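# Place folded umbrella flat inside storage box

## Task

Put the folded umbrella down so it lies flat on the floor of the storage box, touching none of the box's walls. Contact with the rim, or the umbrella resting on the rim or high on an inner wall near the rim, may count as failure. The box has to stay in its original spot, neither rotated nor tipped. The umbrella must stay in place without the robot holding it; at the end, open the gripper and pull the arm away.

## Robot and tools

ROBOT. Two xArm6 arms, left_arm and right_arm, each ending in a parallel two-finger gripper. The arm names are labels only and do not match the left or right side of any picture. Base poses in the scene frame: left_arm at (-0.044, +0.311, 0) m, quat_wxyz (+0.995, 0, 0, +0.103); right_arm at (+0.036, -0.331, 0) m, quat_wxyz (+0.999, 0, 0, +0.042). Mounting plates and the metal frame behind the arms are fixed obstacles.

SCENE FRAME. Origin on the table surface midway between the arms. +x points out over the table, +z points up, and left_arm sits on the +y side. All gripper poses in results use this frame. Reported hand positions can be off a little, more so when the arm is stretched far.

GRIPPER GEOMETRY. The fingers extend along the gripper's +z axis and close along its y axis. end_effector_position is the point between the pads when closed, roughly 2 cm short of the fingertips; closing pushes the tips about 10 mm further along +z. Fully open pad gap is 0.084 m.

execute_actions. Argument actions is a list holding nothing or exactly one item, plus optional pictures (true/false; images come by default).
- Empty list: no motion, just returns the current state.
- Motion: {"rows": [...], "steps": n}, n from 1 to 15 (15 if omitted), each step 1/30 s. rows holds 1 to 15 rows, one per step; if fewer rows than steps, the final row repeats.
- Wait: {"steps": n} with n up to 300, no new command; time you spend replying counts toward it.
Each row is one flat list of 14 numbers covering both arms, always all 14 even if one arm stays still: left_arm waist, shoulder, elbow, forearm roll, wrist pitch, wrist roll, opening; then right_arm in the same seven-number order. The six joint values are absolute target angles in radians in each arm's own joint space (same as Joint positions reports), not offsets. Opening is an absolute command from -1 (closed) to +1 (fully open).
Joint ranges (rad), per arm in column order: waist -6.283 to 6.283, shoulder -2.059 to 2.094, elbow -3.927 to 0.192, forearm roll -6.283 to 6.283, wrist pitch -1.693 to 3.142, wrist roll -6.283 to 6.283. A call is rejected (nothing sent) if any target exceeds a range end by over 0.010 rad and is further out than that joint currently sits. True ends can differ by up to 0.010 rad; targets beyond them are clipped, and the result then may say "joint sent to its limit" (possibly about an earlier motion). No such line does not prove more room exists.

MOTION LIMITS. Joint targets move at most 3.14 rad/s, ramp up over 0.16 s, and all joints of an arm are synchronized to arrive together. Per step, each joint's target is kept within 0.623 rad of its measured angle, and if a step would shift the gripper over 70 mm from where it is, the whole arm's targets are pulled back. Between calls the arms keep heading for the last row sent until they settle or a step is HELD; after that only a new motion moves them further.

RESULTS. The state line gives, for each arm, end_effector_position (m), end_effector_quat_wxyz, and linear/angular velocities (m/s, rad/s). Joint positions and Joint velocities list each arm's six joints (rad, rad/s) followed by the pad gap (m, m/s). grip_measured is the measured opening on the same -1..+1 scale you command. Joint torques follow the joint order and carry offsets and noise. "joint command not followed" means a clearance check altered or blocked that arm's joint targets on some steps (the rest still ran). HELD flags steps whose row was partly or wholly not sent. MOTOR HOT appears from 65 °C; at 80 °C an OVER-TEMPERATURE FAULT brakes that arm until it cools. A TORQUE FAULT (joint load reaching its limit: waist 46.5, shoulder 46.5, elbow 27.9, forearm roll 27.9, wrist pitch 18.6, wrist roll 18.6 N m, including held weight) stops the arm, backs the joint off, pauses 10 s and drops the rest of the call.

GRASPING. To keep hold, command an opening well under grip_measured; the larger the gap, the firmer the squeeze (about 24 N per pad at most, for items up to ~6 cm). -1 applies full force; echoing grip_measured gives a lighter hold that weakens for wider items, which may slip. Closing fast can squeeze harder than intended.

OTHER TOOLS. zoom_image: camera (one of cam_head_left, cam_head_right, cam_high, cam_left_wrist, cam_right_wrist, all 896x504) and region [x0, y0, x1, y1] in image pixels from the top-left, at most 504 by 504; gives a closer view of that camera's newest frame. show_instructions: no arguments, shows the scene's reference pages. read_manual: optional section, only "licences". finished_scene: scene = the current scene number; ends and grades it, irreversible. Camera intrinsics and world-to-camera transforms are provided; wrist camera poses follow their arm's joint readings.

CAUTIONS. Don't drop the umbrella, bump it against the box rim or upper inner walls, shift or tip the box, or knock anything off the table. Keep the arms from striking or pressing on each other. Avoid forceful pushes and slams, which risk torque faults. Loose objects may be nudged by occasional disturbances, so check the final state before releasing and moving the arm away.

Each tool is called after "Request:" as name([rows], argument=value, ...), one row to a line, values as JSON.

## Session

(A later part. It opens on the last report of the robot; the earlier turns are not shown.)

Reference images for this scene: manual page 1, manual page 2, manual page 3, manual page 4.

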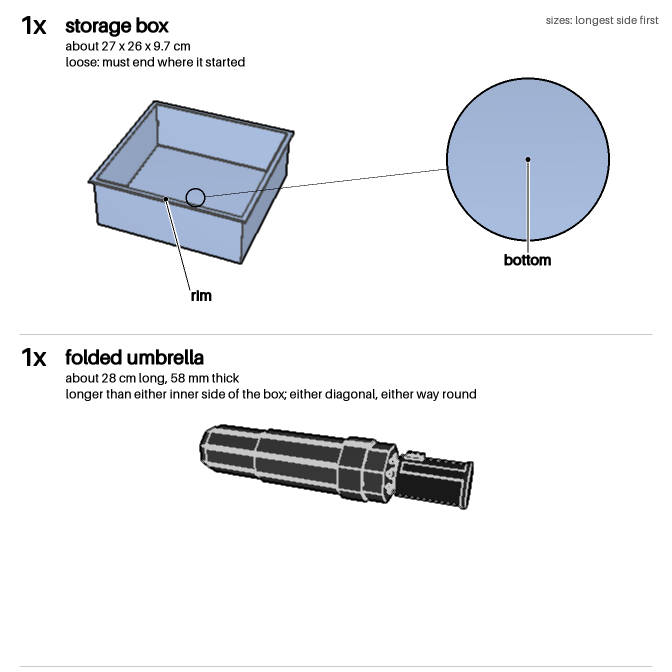

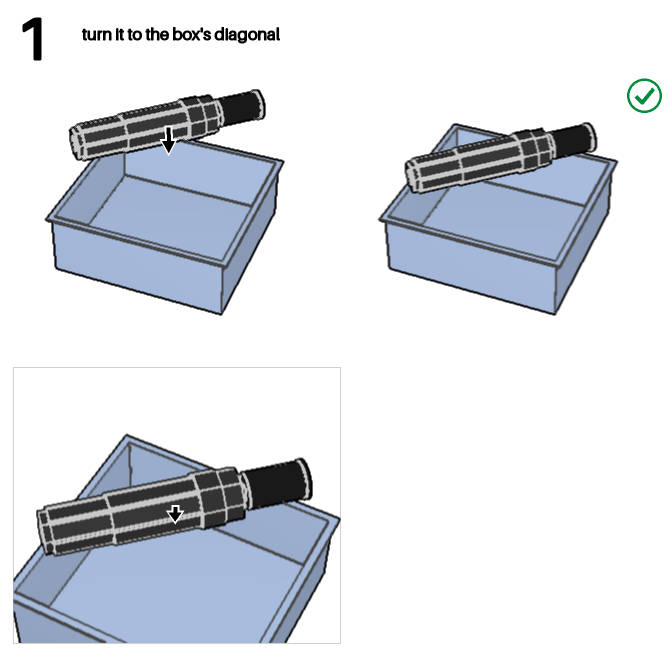

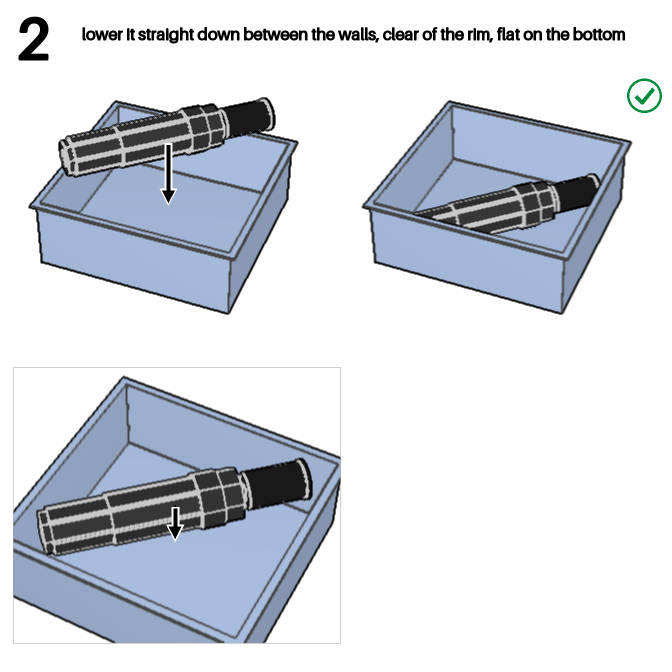

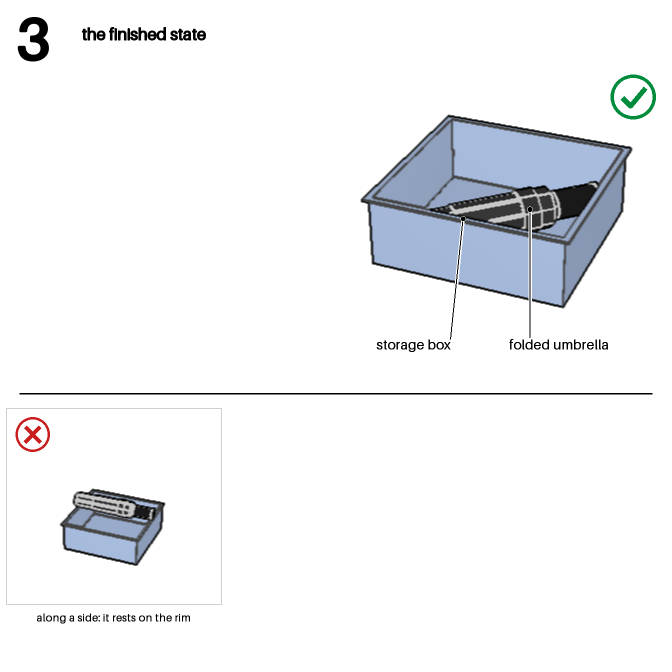

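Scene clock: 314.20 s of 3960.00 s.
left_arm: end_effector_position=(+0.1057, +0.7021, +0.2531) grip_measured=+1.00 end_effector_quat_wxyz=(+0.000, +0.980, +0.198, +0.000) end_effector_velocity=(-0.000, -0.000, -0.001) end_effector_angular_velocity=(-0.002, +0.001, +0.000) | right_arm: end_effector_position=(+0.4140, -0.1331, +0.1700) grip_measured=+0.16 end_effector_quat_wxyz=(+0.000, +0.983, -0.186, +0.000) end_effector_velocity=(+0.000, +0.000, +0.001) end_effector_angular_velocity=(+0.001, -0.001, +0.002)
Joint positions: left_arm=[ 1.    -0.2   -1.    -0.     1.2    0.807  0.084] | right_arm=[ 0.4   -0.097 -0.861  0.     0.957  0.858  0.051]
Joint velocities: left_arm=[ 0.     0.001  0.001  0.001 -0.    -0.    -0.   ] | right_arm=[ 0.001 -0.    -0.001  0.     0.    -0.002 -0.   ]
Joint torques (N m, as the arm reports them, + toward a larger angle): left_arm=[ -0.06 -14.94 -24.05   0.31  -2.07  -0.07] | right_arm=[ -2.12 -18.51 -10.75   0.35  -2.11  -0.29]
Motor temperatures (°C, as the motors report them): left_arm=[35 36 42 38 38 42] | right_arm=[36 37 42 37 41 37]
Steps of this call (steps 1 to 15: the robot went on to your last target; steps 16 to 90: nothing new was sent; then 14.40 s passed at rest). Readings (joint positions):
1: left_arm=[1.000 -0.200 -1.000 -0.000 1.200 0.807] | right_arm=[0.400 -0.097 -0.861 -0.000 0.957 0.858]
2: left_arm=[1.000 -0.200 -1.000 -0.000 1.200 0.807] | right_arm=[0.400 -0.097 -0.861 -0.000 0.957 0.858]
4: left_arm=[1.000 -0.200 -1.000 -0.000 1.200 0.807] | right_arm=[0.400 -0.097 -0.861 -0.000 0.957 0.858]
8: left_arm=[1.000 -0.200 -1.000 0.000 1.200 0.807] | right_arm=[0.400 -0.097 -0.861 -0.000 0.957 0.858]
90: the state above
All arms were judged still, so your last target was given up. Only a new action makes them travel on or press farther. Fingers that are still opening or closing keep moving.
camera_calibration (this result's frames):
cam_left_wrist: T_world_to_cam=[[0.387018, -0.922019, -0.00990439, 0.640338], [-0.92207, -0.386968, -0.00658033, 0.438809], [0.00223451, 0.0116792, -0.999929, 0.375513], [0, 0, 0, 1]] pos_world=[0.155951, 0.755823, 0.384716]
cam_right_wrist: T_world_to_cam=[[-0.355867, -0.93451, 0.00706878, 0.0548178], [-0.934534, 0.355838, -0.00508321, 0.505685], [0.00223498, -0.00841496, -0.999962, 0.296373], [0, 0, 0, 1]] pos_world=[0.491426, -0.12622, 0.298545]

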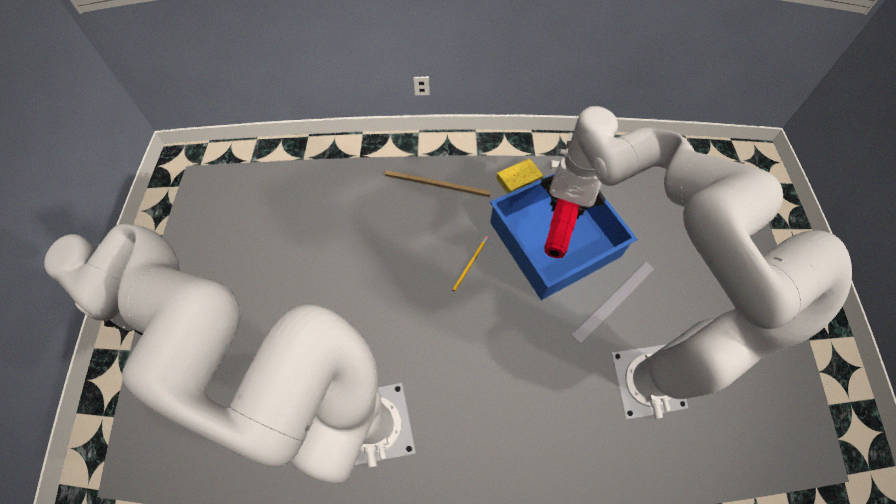

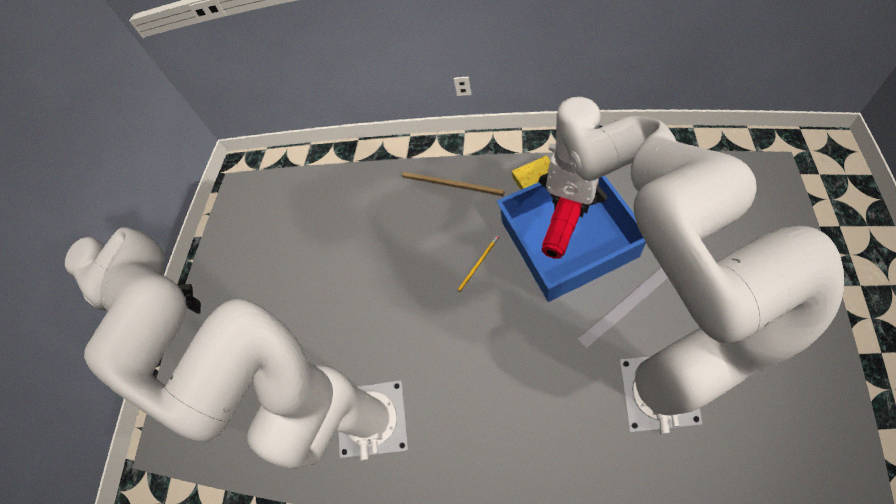

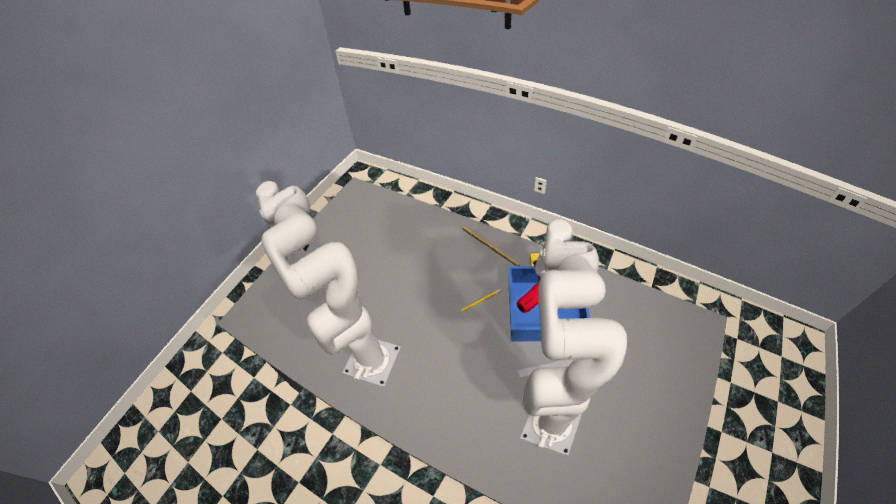

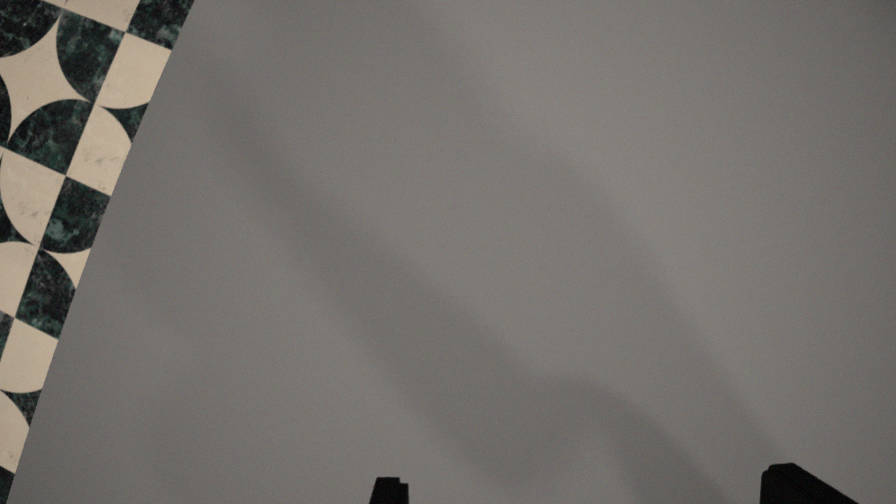

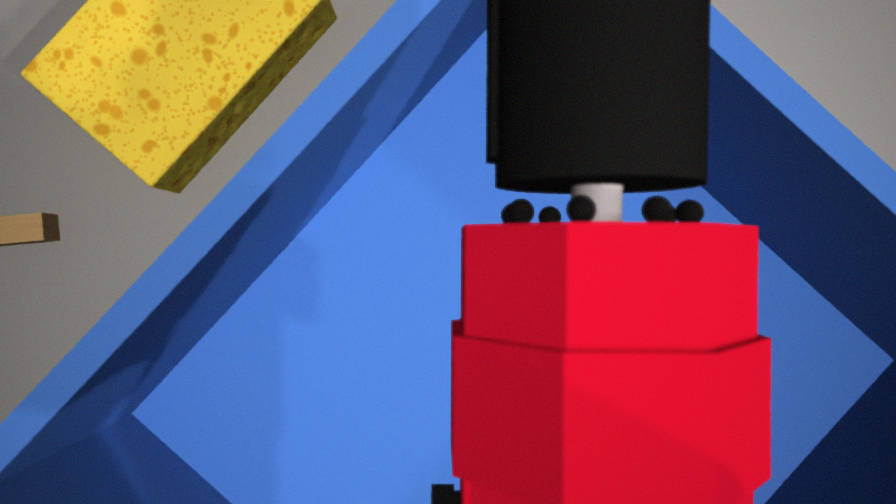

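Request:
execute_actions([
  {"rows": [[1.0,-0.2,-1.0,0,1.2,0.807,1,0.3999,-0.0953,-0.8590,0,0.9543,0.8579,-0.75],[1.0,-0.2,-1.0,0,1.2,0.807,1,0.3999,-0.0922,-0.8561,0,0.9483,0.8579,-0.75],[1.0,-0.2,-1.0,0,1.2,0.807,1,0.3999,-0.0878,-0.8516,0,0.9394,0.8579,-0.75],[1.0,-0.2,-1.0,0,1.2,0.807,1,0.3999,-0.0823,-0.8452,0,0.9275,0.8579,-0.75],[1.0,-0.2,-1.0,0,1.2,0.807,1,0.3999,-0.0747,-0.8378,0,0.9125,0.8579,-0.75],[1.0,-0.2,-1.0,0,1.2,0.807,1,0.3999,-0.0669,-0.8307,0,0.8976,0.8579,-0.75],[1.0,-0.2,-1.0,0,1.2,0.807,1,0.3999,-0.0588,-0.8238,0,0.8826,0.8579,-0.75],[1.0,-0.2,-1.0,0,1.2,0.807,1,0.3999,-0.0504,-0.8172,0,0.8676,0.8579,-0.75],[1.0,-0.2,-1.0,0,1.2,0.807,1,0.3999,-0.0418,-0.8108,0,0.8526,0.8579,-0.75],[1.0,-0.2,-1.0,0,1.2,0.807,1,0.3999,-0.0329,-0.8047,0,0.8376,0.8579,-0.75],[1.0,-0.2,-1.0,0,1.2,0.807,1,0.3999,-0.0238,-0.7988,0,0.8226,0.8579,-0.75],[1.0,-0.2,-1.0,0,1.2,0.807,1,0.3999,-0.0144,-0.7931,0,0.8075,0.8579,-0.75],[1.0,-0.2,-1.0,0,1.2,0.807,1,0.3999,-0.0047,-0.7877,0,0.7924,0.8579,-0.75],[1.0,-0.2,-1.0,0,1.2,0.807,1,0.3999,0.0052,-0.7826,0,0.7774,0.8579,-0.75],[1.0,-0.2,-1.0,0,1.2,0.807,1,0.3999,0.0154,-0.7777,0,0.7623,0.8579,-0.75]], "steps": 15},
], pictures=false)

Request:
execute_actions([
  {"rows": [[1.0,-0.2,-1.0,0,1.2,0.807,1,0.3999,0.0258,-0.7731,0,0.7473,0.8579,-0.75],[1.0,-0.2,-1.0,0,1.2,0.807,1,0.3999,0.0365,-0.7688,0,0.7323,0.8579,-0.75],[1.0,-0.2,-1.0,0,1.2,0.807,1,0.3999,0.0474,-0.7647,0,0.7173,0.8579,-0.75],[1.0,-0.2,-1.0,0,1.2,0.807,1,0.3999,0.0586,-0.7609,0,0.7023,0.8579,-0.75],[1.0,-0.2,-1.0,0,1.2,0.807,1,0.3999,0.0700,-0.7573,0,0.6873,0.8579,-0.75],[1.0,-0.2,-1.0,0,1.2,0.807,1,0.3999,0.0817,-0.7540,0,0.6723,0.8579,-0.75],[1.0,-0.2,-1.0,0,1.2,0.807,1,0.3999,0.0936,-0.7509,0,0.6573,0.8579,-0.75],[1.0,-0.2,-1.0,0,1.2,0.807,1,0.3999,0.1057,-0.7481,0,0.6424,0.8579,-0.75],[1.0,-0.2,-1.0,0,1.2,0.807,1,0.3999,0.1181,-0.7456,0,0.6275,0.8579,-0.75],[1.0,-0.2,-1.0,0,1.2,0.807,1,0.3999,0.1281,-0.7437,0,0.6156,0.8579,-0.75],[1.0,-0.2,-1.0,0,1.2,0.807,1,0.3999,0.1383,-0.7421,0,0.6038,0.8579,-0.75],[1.0,-0.2,-1.0,0,1.2,0.807,1,0.3999,0.1460,-0.7410,0,0.5950,0.8579,-0.75],[1.0,-0.2,-1.0,0,1.2,0.807,1,0.3999,0.1538,-0.7399,0,0.5861,0.8579,-0.75],[1.0,-0.2,-1.0,0,1.2,0.807,1,0.3999,0.1617,-0.7390,0,0.5773,0.8579,-0.75],[1.0,-0.2,-1.0,0,1.2,0.807,1,0.3999,0.1670,-0.7384,0,0.5714,0.8579,-0.75]], "steps": 15},
], pictures=false)

Request:
execute_actions([
  {"rows": [[1.0,-0.2,-1.0,0,1.2,0.807,1,0.3999,0.1697,-0.7381,0,0.5685,0.8579,-0.75]], "steps": 12},
])

Scene clock: 346.50 s of 3960.00 s.
left_arm: end_effector_position=(+0.1057, +0.7021, +0.2531) grip_measured=+1.00 end_effector_quat_wxyz=(+0.000, +0.980, +0.198, +0.000) end_effector_velocity=(+0.000, +0.000, +0.000) end_effector_angular_velocity=(+0.000, -0.001, +0.001) | right_arm: end_effector_position=(+0.4139, -0.1332, +0.1243) grip_measured=+0.16 end_effector_quat_wxyz=(+0.000, +0.983, -0.186, -0.000) end_effector_velocity=(+0.002, +0.001, -0.146) end_effector_angular_velocity=(+0.002, -0.006, +0.001)
Joint positions: left_arm=[ 1.    -0.2   -1.    -0.     1.2    0.807  0.084] | right_arm=[ 0.4   -0.022 -0.799  0.     0.822  0.858  0.051]
Joint velocities: left_arm=[ 0.    -0.    -0.    -0.001  0.    -0.     0.   ] | right_arm=[-0.     0.274  0.166 -0.001 -0.447 -0.     0.   ]
Joint torques (N m, as the arm reports them, + toward a larger angle): left_arm=[  0.22 -15.12 -24.34   0.26  -1.93   0.1 ] | right_arm=[ -2.27 -18.97 -10.28   0.45  -2.23  -0.33]
Motor temperatures (°C, as the motors report them): left_arm=[35 36 42 38 38 42] | right_arm=[36 37 42 37 41 37]
Steps of this call (steps 1 to 90: nothing new was sent; then 28.80 s passed at rest; steps 91 to 105: all 15 steps of this action). Readings (joint positions):
91: left_arm=[1.000 -0.200 -1.000 -0.000 1.200 0.807] | right_arm=[0.400 -0.097 -0.861 -0.000 0.957 0.858]
92: left_arm=[1.000 -0.200 -1.000 0.000 1.200 0.807] | right_arm=[0.400 -0.097 -0.860 -0.000 0.957 0.858]
94: left_arm=[1.000 -0.200 -1.000 0.000 1.200 0.807] | right_arm=[0.400 -0.095 -0.859 -0.000 0.952 0.858]
98: left_arm=[1.000 -0.200 -1.000 0.000 1.200 0.807] | right_arm=[0.400 -0.079 -0.842 -0.000 0.919 0.858]
105: the state above

Scene clock: 347.00 s of 3960.00 s.
left_arm: end_effector_position=(+0.1057, +0.7021, +0.2531) grip_measured=+1.00 end_effector_quat_wxyz=(+0.000, +0.980, +0.198, +0.000) end_effector_velocity=(-0.000, +0.000, -0.000) end_effector_angular_velocity=(+0.001, +0.001, -0.001) | right_arm: end_effector_position=(+0.4138, -0.1332, +0.0526) grip_measured=+0.16 end_effector_quat_wxyz=(+0.000, +0.983, -0.186, -0.000) end_effector_velocity=(-0.002, -0.001, -0.108) end_effector_angular_velocity=(-0.001, +0.002, +0.001)
Joint positions: left_arm=[ 1.    -0.2   -1.     0.     1.2    0.807  0.084] | right_arm=[ 0.4    0.137 -0.743  0.     0.607  0.858  0.051]
Joint velocities: left_arm=[ 0.    -0.     0.001  0.001 -0.001  0.    -0.   ] | right_arm=[ 0.     0.273  0.047  0.    -0.317 -0.001  0.   ]
Joint torques (N m, as the arm reports them, + toward a larger angle): left_arm=[  0.05 -15.09 -24.2    0.43  -1.93  -0.11] | right_arm=[ -2.34 -21.55  -9.35   0.43  -2.2   -0.25]
Motor temperatures (°C, as the motors report them): left_arm=[35 36 42 38 38 42] | right_arm=[36 37 42 37 41 37]
Steps of this call (steps 1 to 15: all 15 steps of this action). Readings (joint positions):
1: left_arm=[1.000 -0.200 -1.000 0.000 1.200 0.807] | right_arm=[0.400 -0.013 -0.793 0.000 0.807 0.858]
2: left_arm=[1.000 -0.200 -1.000 0.000 1.200 0.807] | right_arm=[0.400 -0.003 -0.788 0.000 0.792 0.858]
4: left_arm=[1.000 -0.200 -1.000 0.000 1.200 0.807] | right_arm=[0.400 0.016 -0.778 0.000 0.762 0.858]
8: left_arm=[1.000 -0.200 -1.000 0.000 1.200 0.807] | right_arm=[0.400 0.060 -0.762 0.000 0.702 0.858]
15: the state above

Scene clock: 347.40 s of 3960.00 s.
left_arm: end_effector_position=(+0.1057, +0.7021, +0.2531) grip_measured=+1.00 end_effector_quat_wxyz=(+0.000, +0.980, +0.198, +0.000) end_effector_velocity=(-0.000, -0.001, -0.000) end_effector_angular_velocity=(-0.002, +0.001, -0.000) | right_arm: end_effector_position=(+0.4144, -0.1329, +0.0405) grip_measured=+0.16 end_effector_quat_wxyz=(-0.000, +0.983, -0.186, +0.000) end_effector_velocity=(-0.003, -0.001, -0.004) end_effector_angular_velocity=(-0.004, +0.007, -0.001)
Joint positions: left_arm=[ 1.    -0.2   -1.    -0.     1.2    0.807  0.084] | right_arm=[ 0.4    0.169 -0.739 -0.     0.569  0.858  0.051]
Joint velocities: left_arm=[-0.     0.     0.     0.001  0.002  0.     0.   ] | right_arm=[ 0.     0.007  0.004  0.    -0.003  0.001 -0.   ]
Joint torques (N m, as the arm reports them, + toward a larger angle): left_arm=[  0.39 -15.07 -24.26   0.15  -2.04  -0.07] | right_arm=[ -2.49 -21.11  -8.55   0.53  -2.15  -0.3 ]
Motor temperatures (°C, as the motors report them): left_arm=[35 36 42 38 38 42] | right_arm=[36 37 42 37 41 37]
Steps of this call (steps 1 to 12: all 12 steps of this action). Readings (joint positions):
1: left_arm=[1.000 -0.200 -1.000 0.000 1.200 0.807] | right_arm=[0.400 0.145 -0.741 0.000 0.597 0.858]
2: left_arm=[1.000 -0.200 -1.000 0.000 1.200 0.807] | right_arm=[0.400 0.153 -0.740 0.000 0.589 0.858]
4: left_arm=[1.000 -0.200 -1.000 -0.000 1.200 0.807] | right_arm=[0.400 0.163 -0.739 0.000 0.577 0.858]
8: left_arm=[1.000 -0.200 -1.000 0.000 1.200 0.807] | right_arm=[0.400 0.168 -0.739 -0.000 0.570 0.858]
12: the state above
camera_calibration (this result's frames):
cam_left_wrist: T_world_to_cam=[[0.387018, -0.922019, -0.0099043, 0.640338], [-0.92207, -0.386968, -0.00658031, 0.438809], [0.00223453, 0.0116791, -0.999929, 0.375513], [0, 0, 0, 1]] pos_world=[0.155951, 0.755823, 0.384716]
cam_right_wrist: T_world_to_cam=[[-0.355864, -0.934517, 0.0062189, 0.0560801], [-0.934532, 0.355831, -0.00583577, 0.50533], [0.00324074, -0.0078885, -0.999964, 0.166497], [0, 0, 0, 1]] pos_world=[0.491664, -0.126091, 0.169091]

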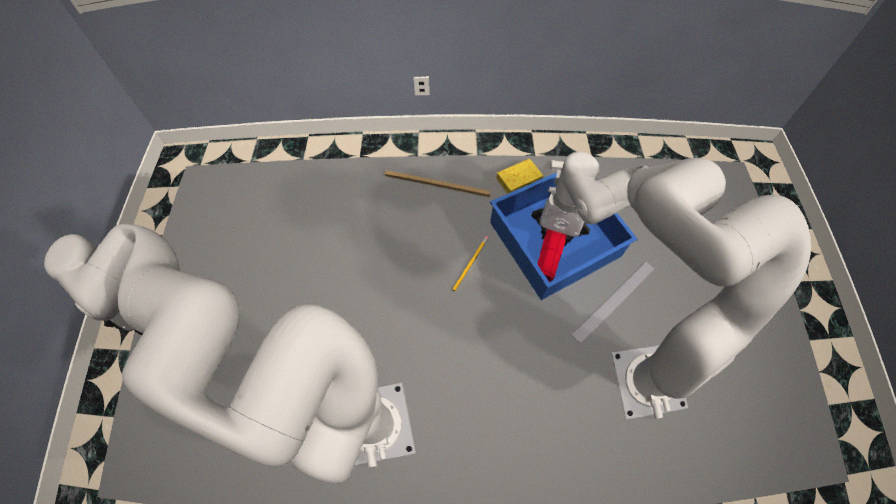

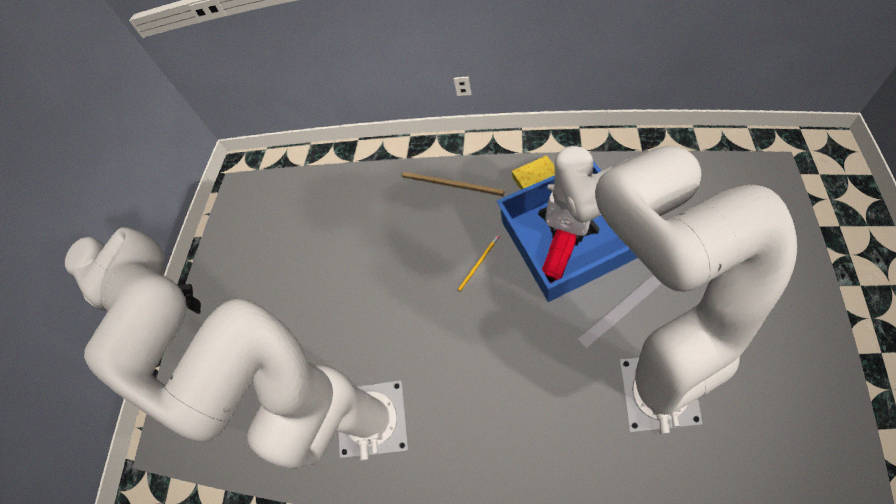

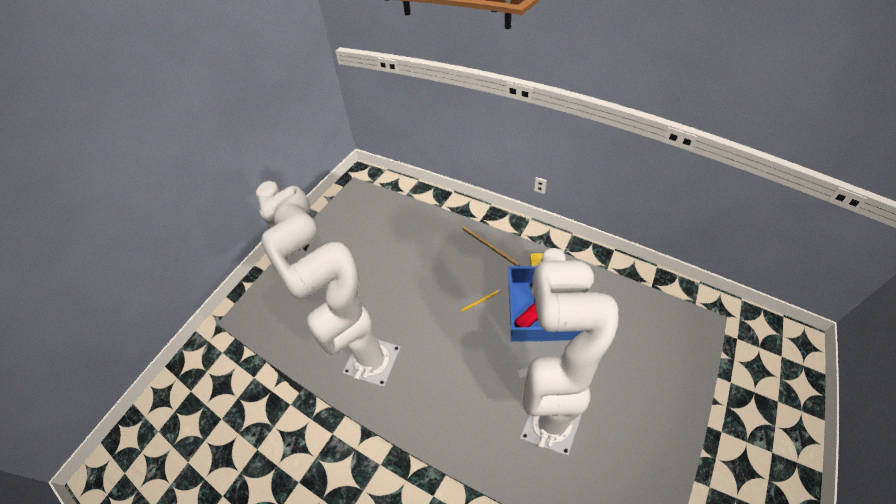

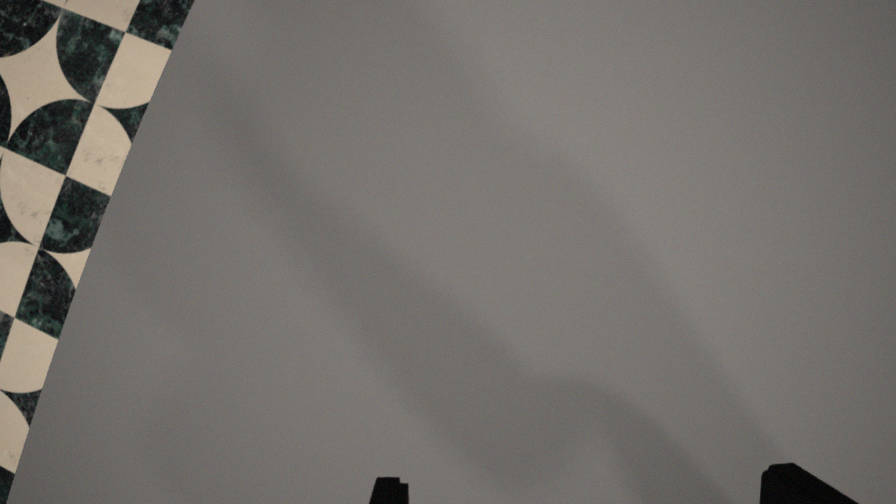

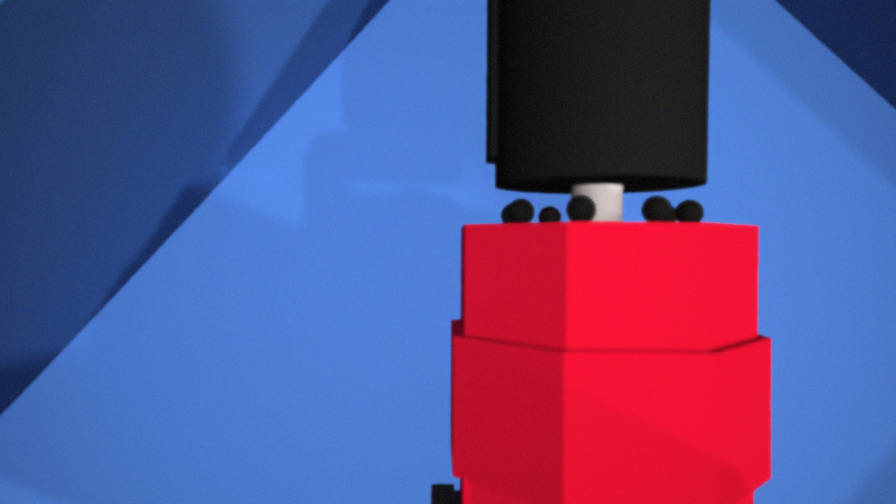

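Request:
execute_actions([
  {"rows": [[1.0,-0.2,-1.0,0,1.2,0.807,1,0.3999,0.1724,-0.7379,0,0.5656,0.8579,-0.75],[1.0,-0.2,-1.0,0,1.2,0.807,1,0.3999,0.1751,-0.7377,0,0.5627,0.8579,-0.75],[1.0,-0.2,-1.0,0,1.2,0.807,1,0.3999,0.1778,-0.7375,0,0.5597,0.8579,-0.75],[1.0,-0.2,-1.0,0,1.2,0.807,1,0.3999,0.1805,-0.7373,0,0.5568,0.8579,-0.75],[1.0,-0.2,-1.0,0,1.2,0.807,1,0.3999,0.1832,-0.7371,0,0.5539,0.8579,-0.75]], "steps": 12},
], pictures=false)

Request:
execute_actions([
  {"rows": [[1.0,-0.2,-1.0,0,1.2,0.807,1,0.3999,0.1859,-0.7369,0,0.5510,0.8579,-0.75]], "steps": 9},
], pictures=false)

Request:
execute_actions([
  {"rows": [[1.0,-0.2,-1.0,0,1.2,0.807,1,0.3999,0.1886,-0.7366,0,0.5480,0.8579,-0.75]], "steps": 9},
], pictures=false)

Scene clock: 356.33 s of 3960.00 s.
left_arm: end_effector_position=(+0.1057, +0.7021, +0.2531) grip_measured=+1.00 end_effector_quat_wxyz=(+0.000, +0.980, +0.198, +0.000) end_effector_velocity=(-0.000, -0.001, -0.001) end_effector_angular_velocity=(-0.002, +0.001, +0.000) | right_arm: end_effector_position=(+0.4139, -0.1332, +0.0350) grip_measured=+0.16 end_effector_quat_wxyz=(+0.000, +0.983, -0.186, -0.000) end_effector_velocity=(+0.004, +0.002, +0.001) end_effector_angular_velocity=(+0.005, -0.010, +0.001)
Joint positions: left_arm=[ 1.    -0.2   -1.    -0.     1.2    0.807  0.084] | right_arm=[ 0.4    0.183 -0.737  0.     0.555  0.858  0.051]
Joint velocities: left_arm=[-0.    -0.     0.002  0.     0.001 -0.    -0.   ] | right_arm=[-0.     0.003 -0.005 -0.    -0.008 -0.001  0.   ]
Joint torques (N m, as the arm reports them, + toward a larger angle): left_arm=[  0.27 -14.86 -24.27   0.34  -2.    -0.08] | right_arm=[ -2.22 -21.2   -8.49   0.46  -2.1   -0.29]
Motor temperatures (°C, as the motors report them): left_arm=[35 36 42 38 38 42] | right_arm=[36 37 42 37 41 37]
Steps of this call (steps 1 to 15: the robot went on to your last target; steps 16 to 90: nothing new was sent; then 5.53 s passed at rest; steps 91 to 102: all 12 steps of this action). Readings (joint positions):
91: left_arm=[1.000 -0.200 -1.000 -0.000 1.200 0.807] | right_arm=[0.400 0.170 -0.738 -0.000 0.568 0.858]
92: left_arm=[1.000 -0.200 -1.000 -0.000 1.200 0.807] | right_arm=[0.400 0.170 -0.738 -0.000 0.568 0.858]
94: left_arm=[1.000 -0.200 -1.000 0.000 1.200 0.807] | right_arm=[0.400 0.172 -0.738 -0.000 0.565 0.858]
98: left_arm=[1.000 -0.200 -1.000 -0.000 1.200 0.807] | right_arm=[0.400 0.180 -0.737 0.000 0.557 0.858]
102: the state above

Scene clock: 356.63 s of 3960.00 s.
left_arm: end_effector_position=(+0.1057, +0.7021, +0.2531) grip_measured=+1.00 end_effector_quat_wxyz=(+0.000, +0.980, +0.198, +0.000) end_effector_velocity=(+0.000, -0.000, -0.000) end_effector_angular_velocity=(-0.000, -0.001, +0.001) | right_arm: end_effector_position=(+0.4140, -0.1331, +0.0340) grip_measured=+0.16 end_effector_quat_wxyz=(+0.000, +0.983, -0.186, -0.000) end_effector_velocity=(+0.001, +0.000, +0.000) end_effector_angular_velocity=(+0.002, -0.004, -0.001)
Joint positions: left_arm=[ 1.    -0.2   -1.    -0.     1.2    0.807  0.084] | right_arm=[ 0.4    0.186 -0.737  0.     0.551  0.858  0.051]
Joint velocities: left_arm=[ 0.    -0.     0.001 -0.001 -0.    -0.     0.   ] | right_arm=[-0.     0.    -0.     0.    -0.005  0.     0.   ]
Joint torques (N m, as the arm reports them, + toward a larger angle): left_arm=[  0.29 -15.02 -24.28   0.09  -2.06  -0.06] | right_arm=[ -2.27 -21.11  -8.5    0.35  -2.11  -0.27]
Motor temperatures (°C, as the motors report them): left_arm=[35 36 42 38 38 42] | right_arm=[36 37 42 37 41 37]
Steps of this call (steps 1 to 9: all 9 steps of this action). Readings (joint positions):
1: left_arm=[1.000 -0.200 -1.000 0.000 1.200 0.807] | right_arm=[0.400 0.183 -0.737 0.000 0.554 0.858]
2: left_arm=[1.000 -0.200 -1.000 -0.000 1.200 0.807] | right_arm=[0.400 0.183 -0.737 -0.000 0.554 0.858]
4: left_arm=[1.000 -0.200 -1.000 -0.000 1.200 0.807] | right_arm=[0.400 0.184 -0.737 -0.000 0.552 0.858]
8: left_arm=[1.000 -0.200 -1.000 0.000 1.200 0.807] | right_arm=[0.400 0.186 -0.737 0.000 0.551 0.858]
9: the state above

Scene clock: 356.93 s of 3960.00 s.
left_arm: end_effector_position=(+0.1057, +0.7021, +0.2531) grip_measured=+1.00 end_effector_quat_wxyz=(+0.000, +0.980, +0.198, +0.000) end_effector_velocity=(+0.000, +0.000, +0.001) end_effector_angular_velocity=(+0.002, -0.002, +0.000) | right_arm: end_effector_position=(+0.4140, -0.1332, +0.0330) grip_measured=+0.16 end_effector_quat_wxyz=(+0.000, +0.983, -0.186, -0.000) end_effector_velocity=(+0.001, +0.000, +0.000) end_effector_angular_velocity=(+0.001, -0.001, +0.001)
Joint positions: left_arm=[ 1.    -0.2   -1.    -0.     1.2    0.807  0.084] | right_arm=[ 0.4    0.189 -0.737  0.     0.548  0.858  0.051]
Joint velocities: left_arm=[-0.    -0.001 -0.002 -0.001  0.001  0.    -0.   ] | right_arm=[-0.     0.001 -0.002  0.    -0.001 -0.002  0.   ]
Joint torques (N m, as the arm reports them, + toward a larger angle): left_arm=[ -0.13 -15.07 -24.3    0.47  -2.17   0.06] | right_arm=[ -2.32 -21.26  -8.34   0.43  -2.12  -0.34]
Motor temperatures (°C, as the motors report them): left_arm=[35 36 42 38 38 42] | right_arm=[36 37 42 37 41 37]
Steps of this call (steps 1 to 9: all 9 steps of this action). Readings (joint positions):
1: left_arm=[1.000 -0.200 -1.000 0.000 1.200 0.807] | right_arm=[0.400 0.186 -0.737 0.000 0.551 0.858]
2: left_arm=[1.000 -0.200 -1.000 -0.000 1.200 0.807] | right_arm=[0.400 0.186 -0.737 -0.000 0.551 0.858]
4: left_arm=[1.000 -0.200 -1.000 -0.000 1.200 0.807] | right_arm=[0.400 0.187 -0.737 -0.000 0.549 0.858]
8: left_arm=[1.000 -0.200 -1.000 0.000 1.200 0.807] | right_arm=[0.400 0.188 -0.737 0.000 0.548 0.858]
9: the state above

Request:
execute_actions([
  {"rows": [[1.0,-0.2,-1.0,0,1.2,0.807,1,0.3999,0.1913,-0.7364,0,0.5451,0.8579,-0.75]], "steps": 9},
], pictures=false)

Request:
execute_actions([
  {"rows": [[1.0,-0.2,-1.0,0,1.2,0.807,1,0.3999,0.1940,-0.7362,0,0.5422,0.8579,-0.75]], "steps": 9},
], pictures=false)

Scene clock: 360.37 s of 3960.00 s.
left_arm: end_effector_position=(+0.1057, +0.7021, +0.2531) grip_measured=+1.00 end_effector_quat_wxyz=(+0.000, +0.980, +0.198, +0.000) end_effector_velocity=(+0.000, +0.000, +0.001) end_effector_angular_velocity=(+0.002, -0.001, +0.000) | right_arm: end_effector_position=(+0.4140, -0.1332, +0.0320) grip_measured=+0.16 end_effector_quat_wxyz=(+0.000, +0.983, -0.186, -0.000) end_effector_velocity=(-0.000, -0.000, -0.001) end_effector_angular_velocity=(-0.000, -0.000, +0.000)
Joint positions: left_arm=[ 1.    -0.2   -1.     0.     1.2    0.807  0.084] | right_arm=[ 0.4    0.191 -0.736  0.     0.545  0.858  0.051]
Joint velocities: left_arm=[ 0.    -0.001 -0.003 -0.001  0.001  0.    -0.   ] | right_arm=[-0.     0.002  0.    -0.    -0.002  0.    -0.   ]
Joint torques (N m, as the arm reports them, + toward a larger angle): left_arm=[  0.21 -15.02 -24.24   0.44  -1.95   0.  ] | right_arm=[ -2.42 -21.18  -8.33   0.42  -2.08  -0.35]
Motor temperatures (°C, as the motors report them): left_arm=[35 36 42 38 38 42] | right_arm=[36 37 42 37 41 37]
Steps of this call (steps 1 to 15: the robot went on to your last target; steps 16 to 90: nothing new was sent; then 0.13 s passed at rest; steps 91 to 99: all 9 steps of this action). Readings (joint positions):
91: left_arm=[1.000 -0.200 -1.000 -0.000 1.200 0.807] | right_arm=[0.400 0.189 -0.737 -0.000 0.548 0.858]
92: left_arm=[1.000 -0.200 -1.000 -0.000 1.200 0.807] | right_arm=[0.400 0.189 -0.737 -0.000 0.548 0.858]
94: left_arm=[1.000 -0.200 -1.000 -0.000 1.200 0.807] | right_arm=[0.400 0.190 -0.737 -0.000 0.546 0.858]
98: left_arm=[1.000 -0.200 -1.000 0.000 1.200 0.807] | right_arm=[0.400 0.191 -0.736 0.000 0.545 0.858]
99: the state above

Scene clock: 360.67 s of 3960.00 s.
left_arm: end_effector_position=(+0.1057, +0.7021, +0.2531) grip_measured=+1.00 end_effector_quat_wxyz=(+0.000, +0.980, +0.198, +0.000) end_effector_velocity=(+0.000, -0.000, -0.000) end_effector_angular_velocity=(-0.001, -0.001, +0.000) | right_arm: end_effector_position=(+0.4140, -0.1332, +0.0310) grip_measured=+0.16 end_effector_quat_wxyz=(+0.000, +0.983, -0.186, -0.000) end_effector_velocity=(+0.001, +0.000, -0.001) end_effector_angular_velocity=(+0.001, -0.002, +0.001)
Joint positions: left_arm=[ 1.    -0.2   -1.    -0.     1.2    0.807  0.084] | right_arm=[ 0.4    0.194 -0.736  0.     0.542  0.858  0.051]
Joint velocities: left_arm=[-0.     0.     0.    -0.002  0.     0.    -0.   ] | right_arm=[-0.     0.004 -0.002 -0.    -0.004 -0.001  0.   ]
Joint torques (N m, as the arm reports them, + toward a larger angle): left_arm=[  0.01 -15.14 -24.1    0.32  -2.    -0.08] | right_arm=[ -2.4  -21.46  -8.39   0.44  -2.08  -0.32]
Motor temperatures (°C, as the motors report them): left_arm=[35 36 42 38 38 42] | right_arm=[36 37 42 37 41 37]
Steps of this call (steps 1 to 9: all 9 steps of this action). Readings (joint positions):
1: left_arm=[1.000 -0.200 -1.000 -0.000 1.200 0.807] | right_arm=[0.400 0.191 -0.736 0.000 0.545 0.858]
2: left_arm=[1.000 -0.200 -1.000 -0.000 1.200 0.807] | right_arm=[0.400 0.192 -0.736 -0.000 0.545 0.858]
4: left_arm=[1.000 -0.200 -1.000 0.000 1.200 0.807] | right_arm=[0.400 0.193 -0.736 -0.000 0.543 0.858]
8: left_arm=[1.000 -0.200 -1.000 0.000 1.200 0.807] | right_arm=[0.400 0.194 -0.736 0.000 0.542 0.858]
9: the state above

Request:
execute_actions([
  {"rows": [[1.0,-0.2,-1.0,0,1.2,0.807,1,0.3999,0.1967,-0.7360,0,0.5393,0.8579,-0.75]], "steps": 9},
], pictures=false)

Request:
execute_actions([
  {"rows": [[1.0,-0.2,-1.0,0,1.2,0.807,1,0.3999,0.1994,-0.7358,0,0.5364,0.8579,-0.75]], "steps": 9},
])

Scene clock: 366.63 s of 3960.00 s.
left_arm: end_effector_position=(+0.1057, +0.7021, +0.2531) grip_measured=+1.00 end_effector_quat_wxyz=(+0.000, +0.980, +0.198, +0.000) end_effector_velocity=(+0.000, +0.000, +0.000) end_effector_angular_velocity=(+0.001, -0.001, -0.000) | right_arm: end_effector_position=(+0.4144, -0.1329, +0.0305) grip_measured=+0.16 end_effector_quat_wxyz=(-0.000, +0.983, -0.186, +0.000) end_effector_velocity=(+0.000, +0.001, -0.000) end_effector_angular_velocity=(+0.000, -0.001, +0.002)
Joint positions: left_arm=[ 1.    -0.2   -1.    -0.     1.2    0.807  0.084] | right_arm=[ 0.4    0.196 -0.737 -0.     0.539  0.858  0.051]
Joint velocities: left_arm=[ 0.    -0.001 -0.    -0.001 -0.001  0.001 -0.   ] | right_arm=[ 0.001  0.001 -0.    -0.    -0.002 -0.     0.   ]
Joint torques (N m, as the arm reports them, + toward a larger angle): left_arm=[  0.27 -14.73 -24.38   0.25  -1.94  -0.04] | right_arm=[ -2.17 -19.64  -7.81   0.42  -1.99  -0.33]
Motor temperatures (°C, as the motors report them): left_arm=[35 36 42 38 38 42] | right_arm=[36 37 42 37 41 37]
Steps of this call (steps 1 to 15: the robot went on to your last target; steps 16 to 90: nothing new was sent; then 2.67 s passed at rest; steps 91 to 99: all 9 steps of this action). Readings (joint positions):
91: left_arm=[1.000 -0.200 -1.000 -0.000 1.200 0.807] | right_arm=[0.400 0.194 -0.736 -0.000 0.542 0.858]
92: left_arm=[1.000 -0.200 -1.000 -0.000 1.200 0.807] | right_arm=[0.400 0.194 -0.736 -0.000 0.542 0.858]
94: left_arm=[1.000 -0.200 -1.000 -0.000 1.200 0.807] | right_arm=[0.400 0.195 -0.736 -0.000 0.541 0.858]
98: left_arm=[1.000 -0.200 -1.000 -0.000 1.200 0.807] | right_arm=[0.400 0.196 -0.737 -0.000 0.539 0.858]
99: the state above

Scene clock: 366.93 s of 3960.00 s.
left_arm: end_effector_position=(+0.1057, +0.7021, +0.2531) grip_measured=+1.00 end_effector_quat_wxyz=(+0.000, +0.980, +0.198, +0.000) end_effector_velocity=(+0.000, +0.000, +0.000) end_effector_angular_velocity=(+0.000, -0.000, -0.000) | right_arm: end_effector_position=(+0.4148, -0.1327, +0.0299) grip_measured=+0.16 end_effector_quat_wxyz=(-0.001, +0.983, -0.186, +0.001) end_effector_velocity=(-0.001, -0.001, -0.001) end_effector_angular_velocity=(-0.001, +0.001, -0.001)
Joint positions: left_arm=[ 1.    -0.2   -1.     0.     1.2    0.807  0.084] | right_arm=[ 0.4    0.198 -0.737 -0.     0.536  0.858  0.051]
Joint velocities: left_arm=[-0. -0. -0.  0.  0. -0.  0.] | right_arm=[-0.     0.002  0.002 -0.    -0.002  0.001  0.   ]
Joint torques (N m, as the arm reports them, + toward a larger angle): left_arm=[ -0.07 -14.8  -24.25   0.16  -1.88  -0.03] | right_arm=[ -2.21 -17.15  -6.63   0.46  -1.91  -0.29]
Motor temperatures (°C, as the motors report them): left_arm=[35 36 42 38 38 42] | right_arm=[36 37 42 37 41 37]
Steps of this call (steps 1 to 9: all 9 steps of this action). Readings (joint positions):
1: left_arm=[1.000 -0.200 -1.000 -0.000 1.200 0.807] | right_arm=[0.400 0.196 -0.737 -0.000 0.539 0.858]
2: left_arm=[1.000 -0.200 -1.000 0.000 1.200 0.807] | right_arm=[0.400 0.196 -0.737 -0.000 0.539 0.858]
4: left_arm=[1.000 -0.200 -1.000 0.000 1.200 0.807] | right_arm=[0.400 0.197 -0.737 -0.000 0.538 0.858]
8: left_arm=[1.000 -0.200 -1.000 -0.000 1.200 0.807] | right_arm=[0.400 0.198 -0.737 -0.000 0.536 0.858]
9: the state above
camera_calibration (this result's frames):
cam_left_wrist: T_world_to_cam=[[0.387018, -0.922019, -0.00990455, 0.640338], [-0.92207, -0.386968, -0.00658029, 0.438809], [0.00223441, 0.0116794, -0.999929, 0.375513], [0, 0, 0, 1]] pos_world=[0.155951, 0.755823, 0.384716]
cam_right_wrist: T_world_to_cam=[[-0.355891, -0.934513, 0.00515071, 0.0565673], [-0.934517, 0.355855, -0.00677739, 0.505634], [0.00450066, -0.00722543, -0.999964, 0.155508], [0, 0, 0, 1]] pos_world=[0.491955, -0.125946, 0.158637]

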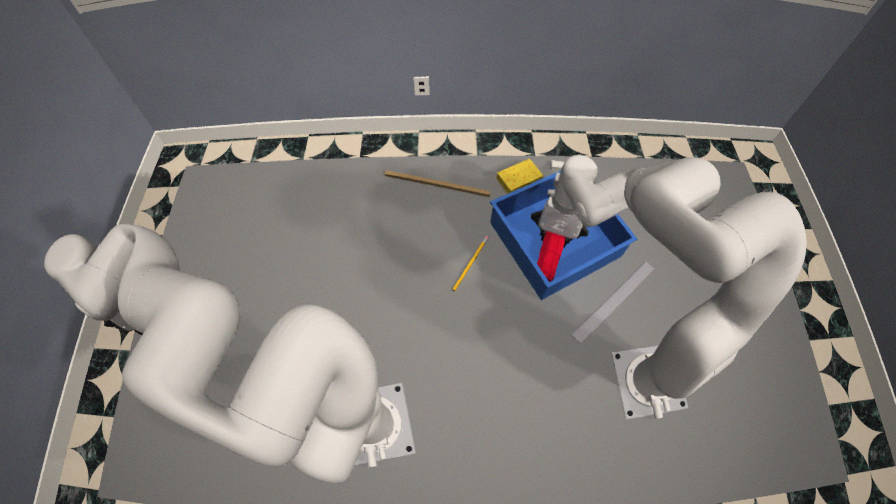

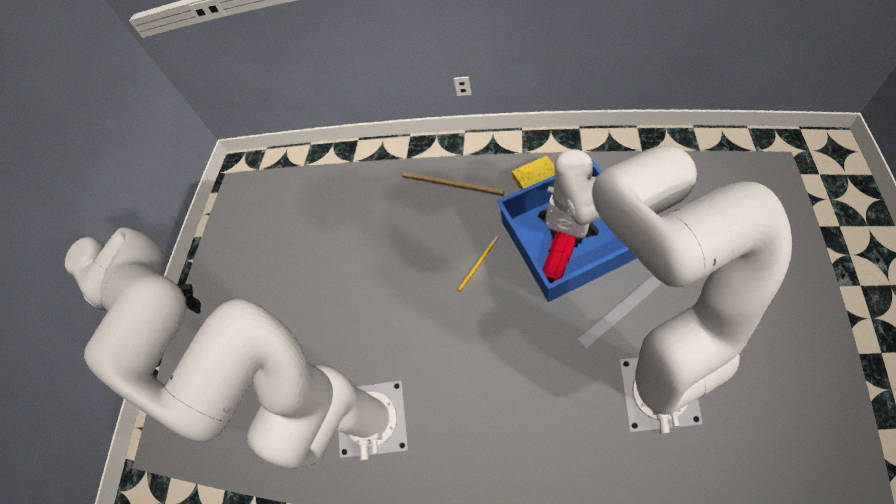

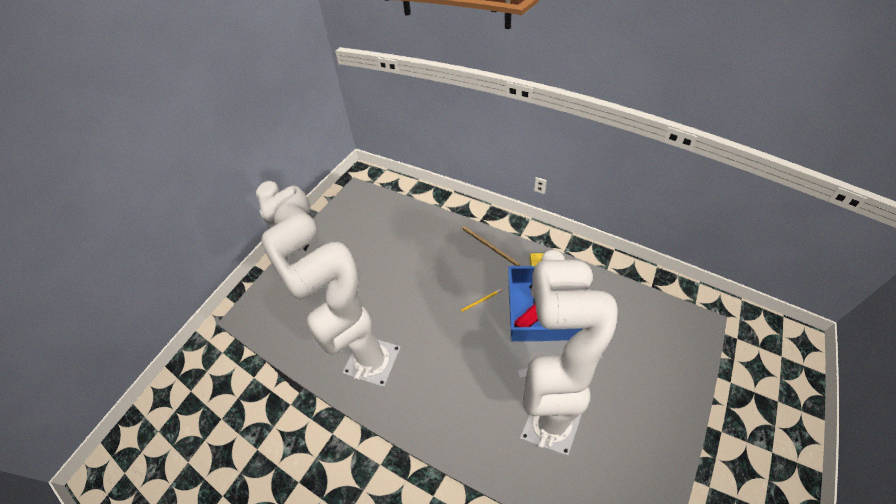

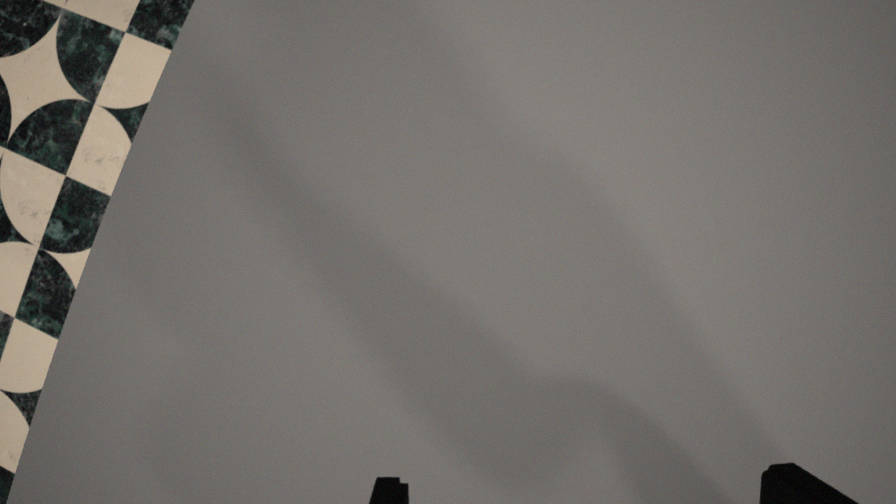

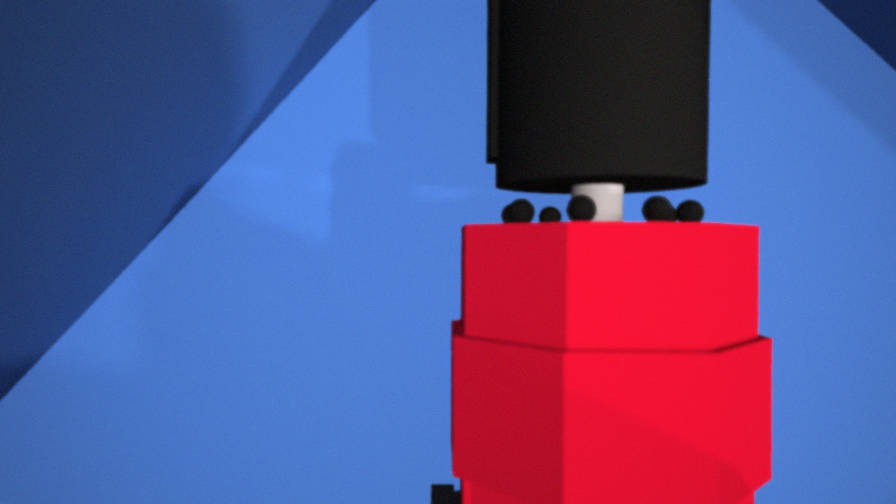

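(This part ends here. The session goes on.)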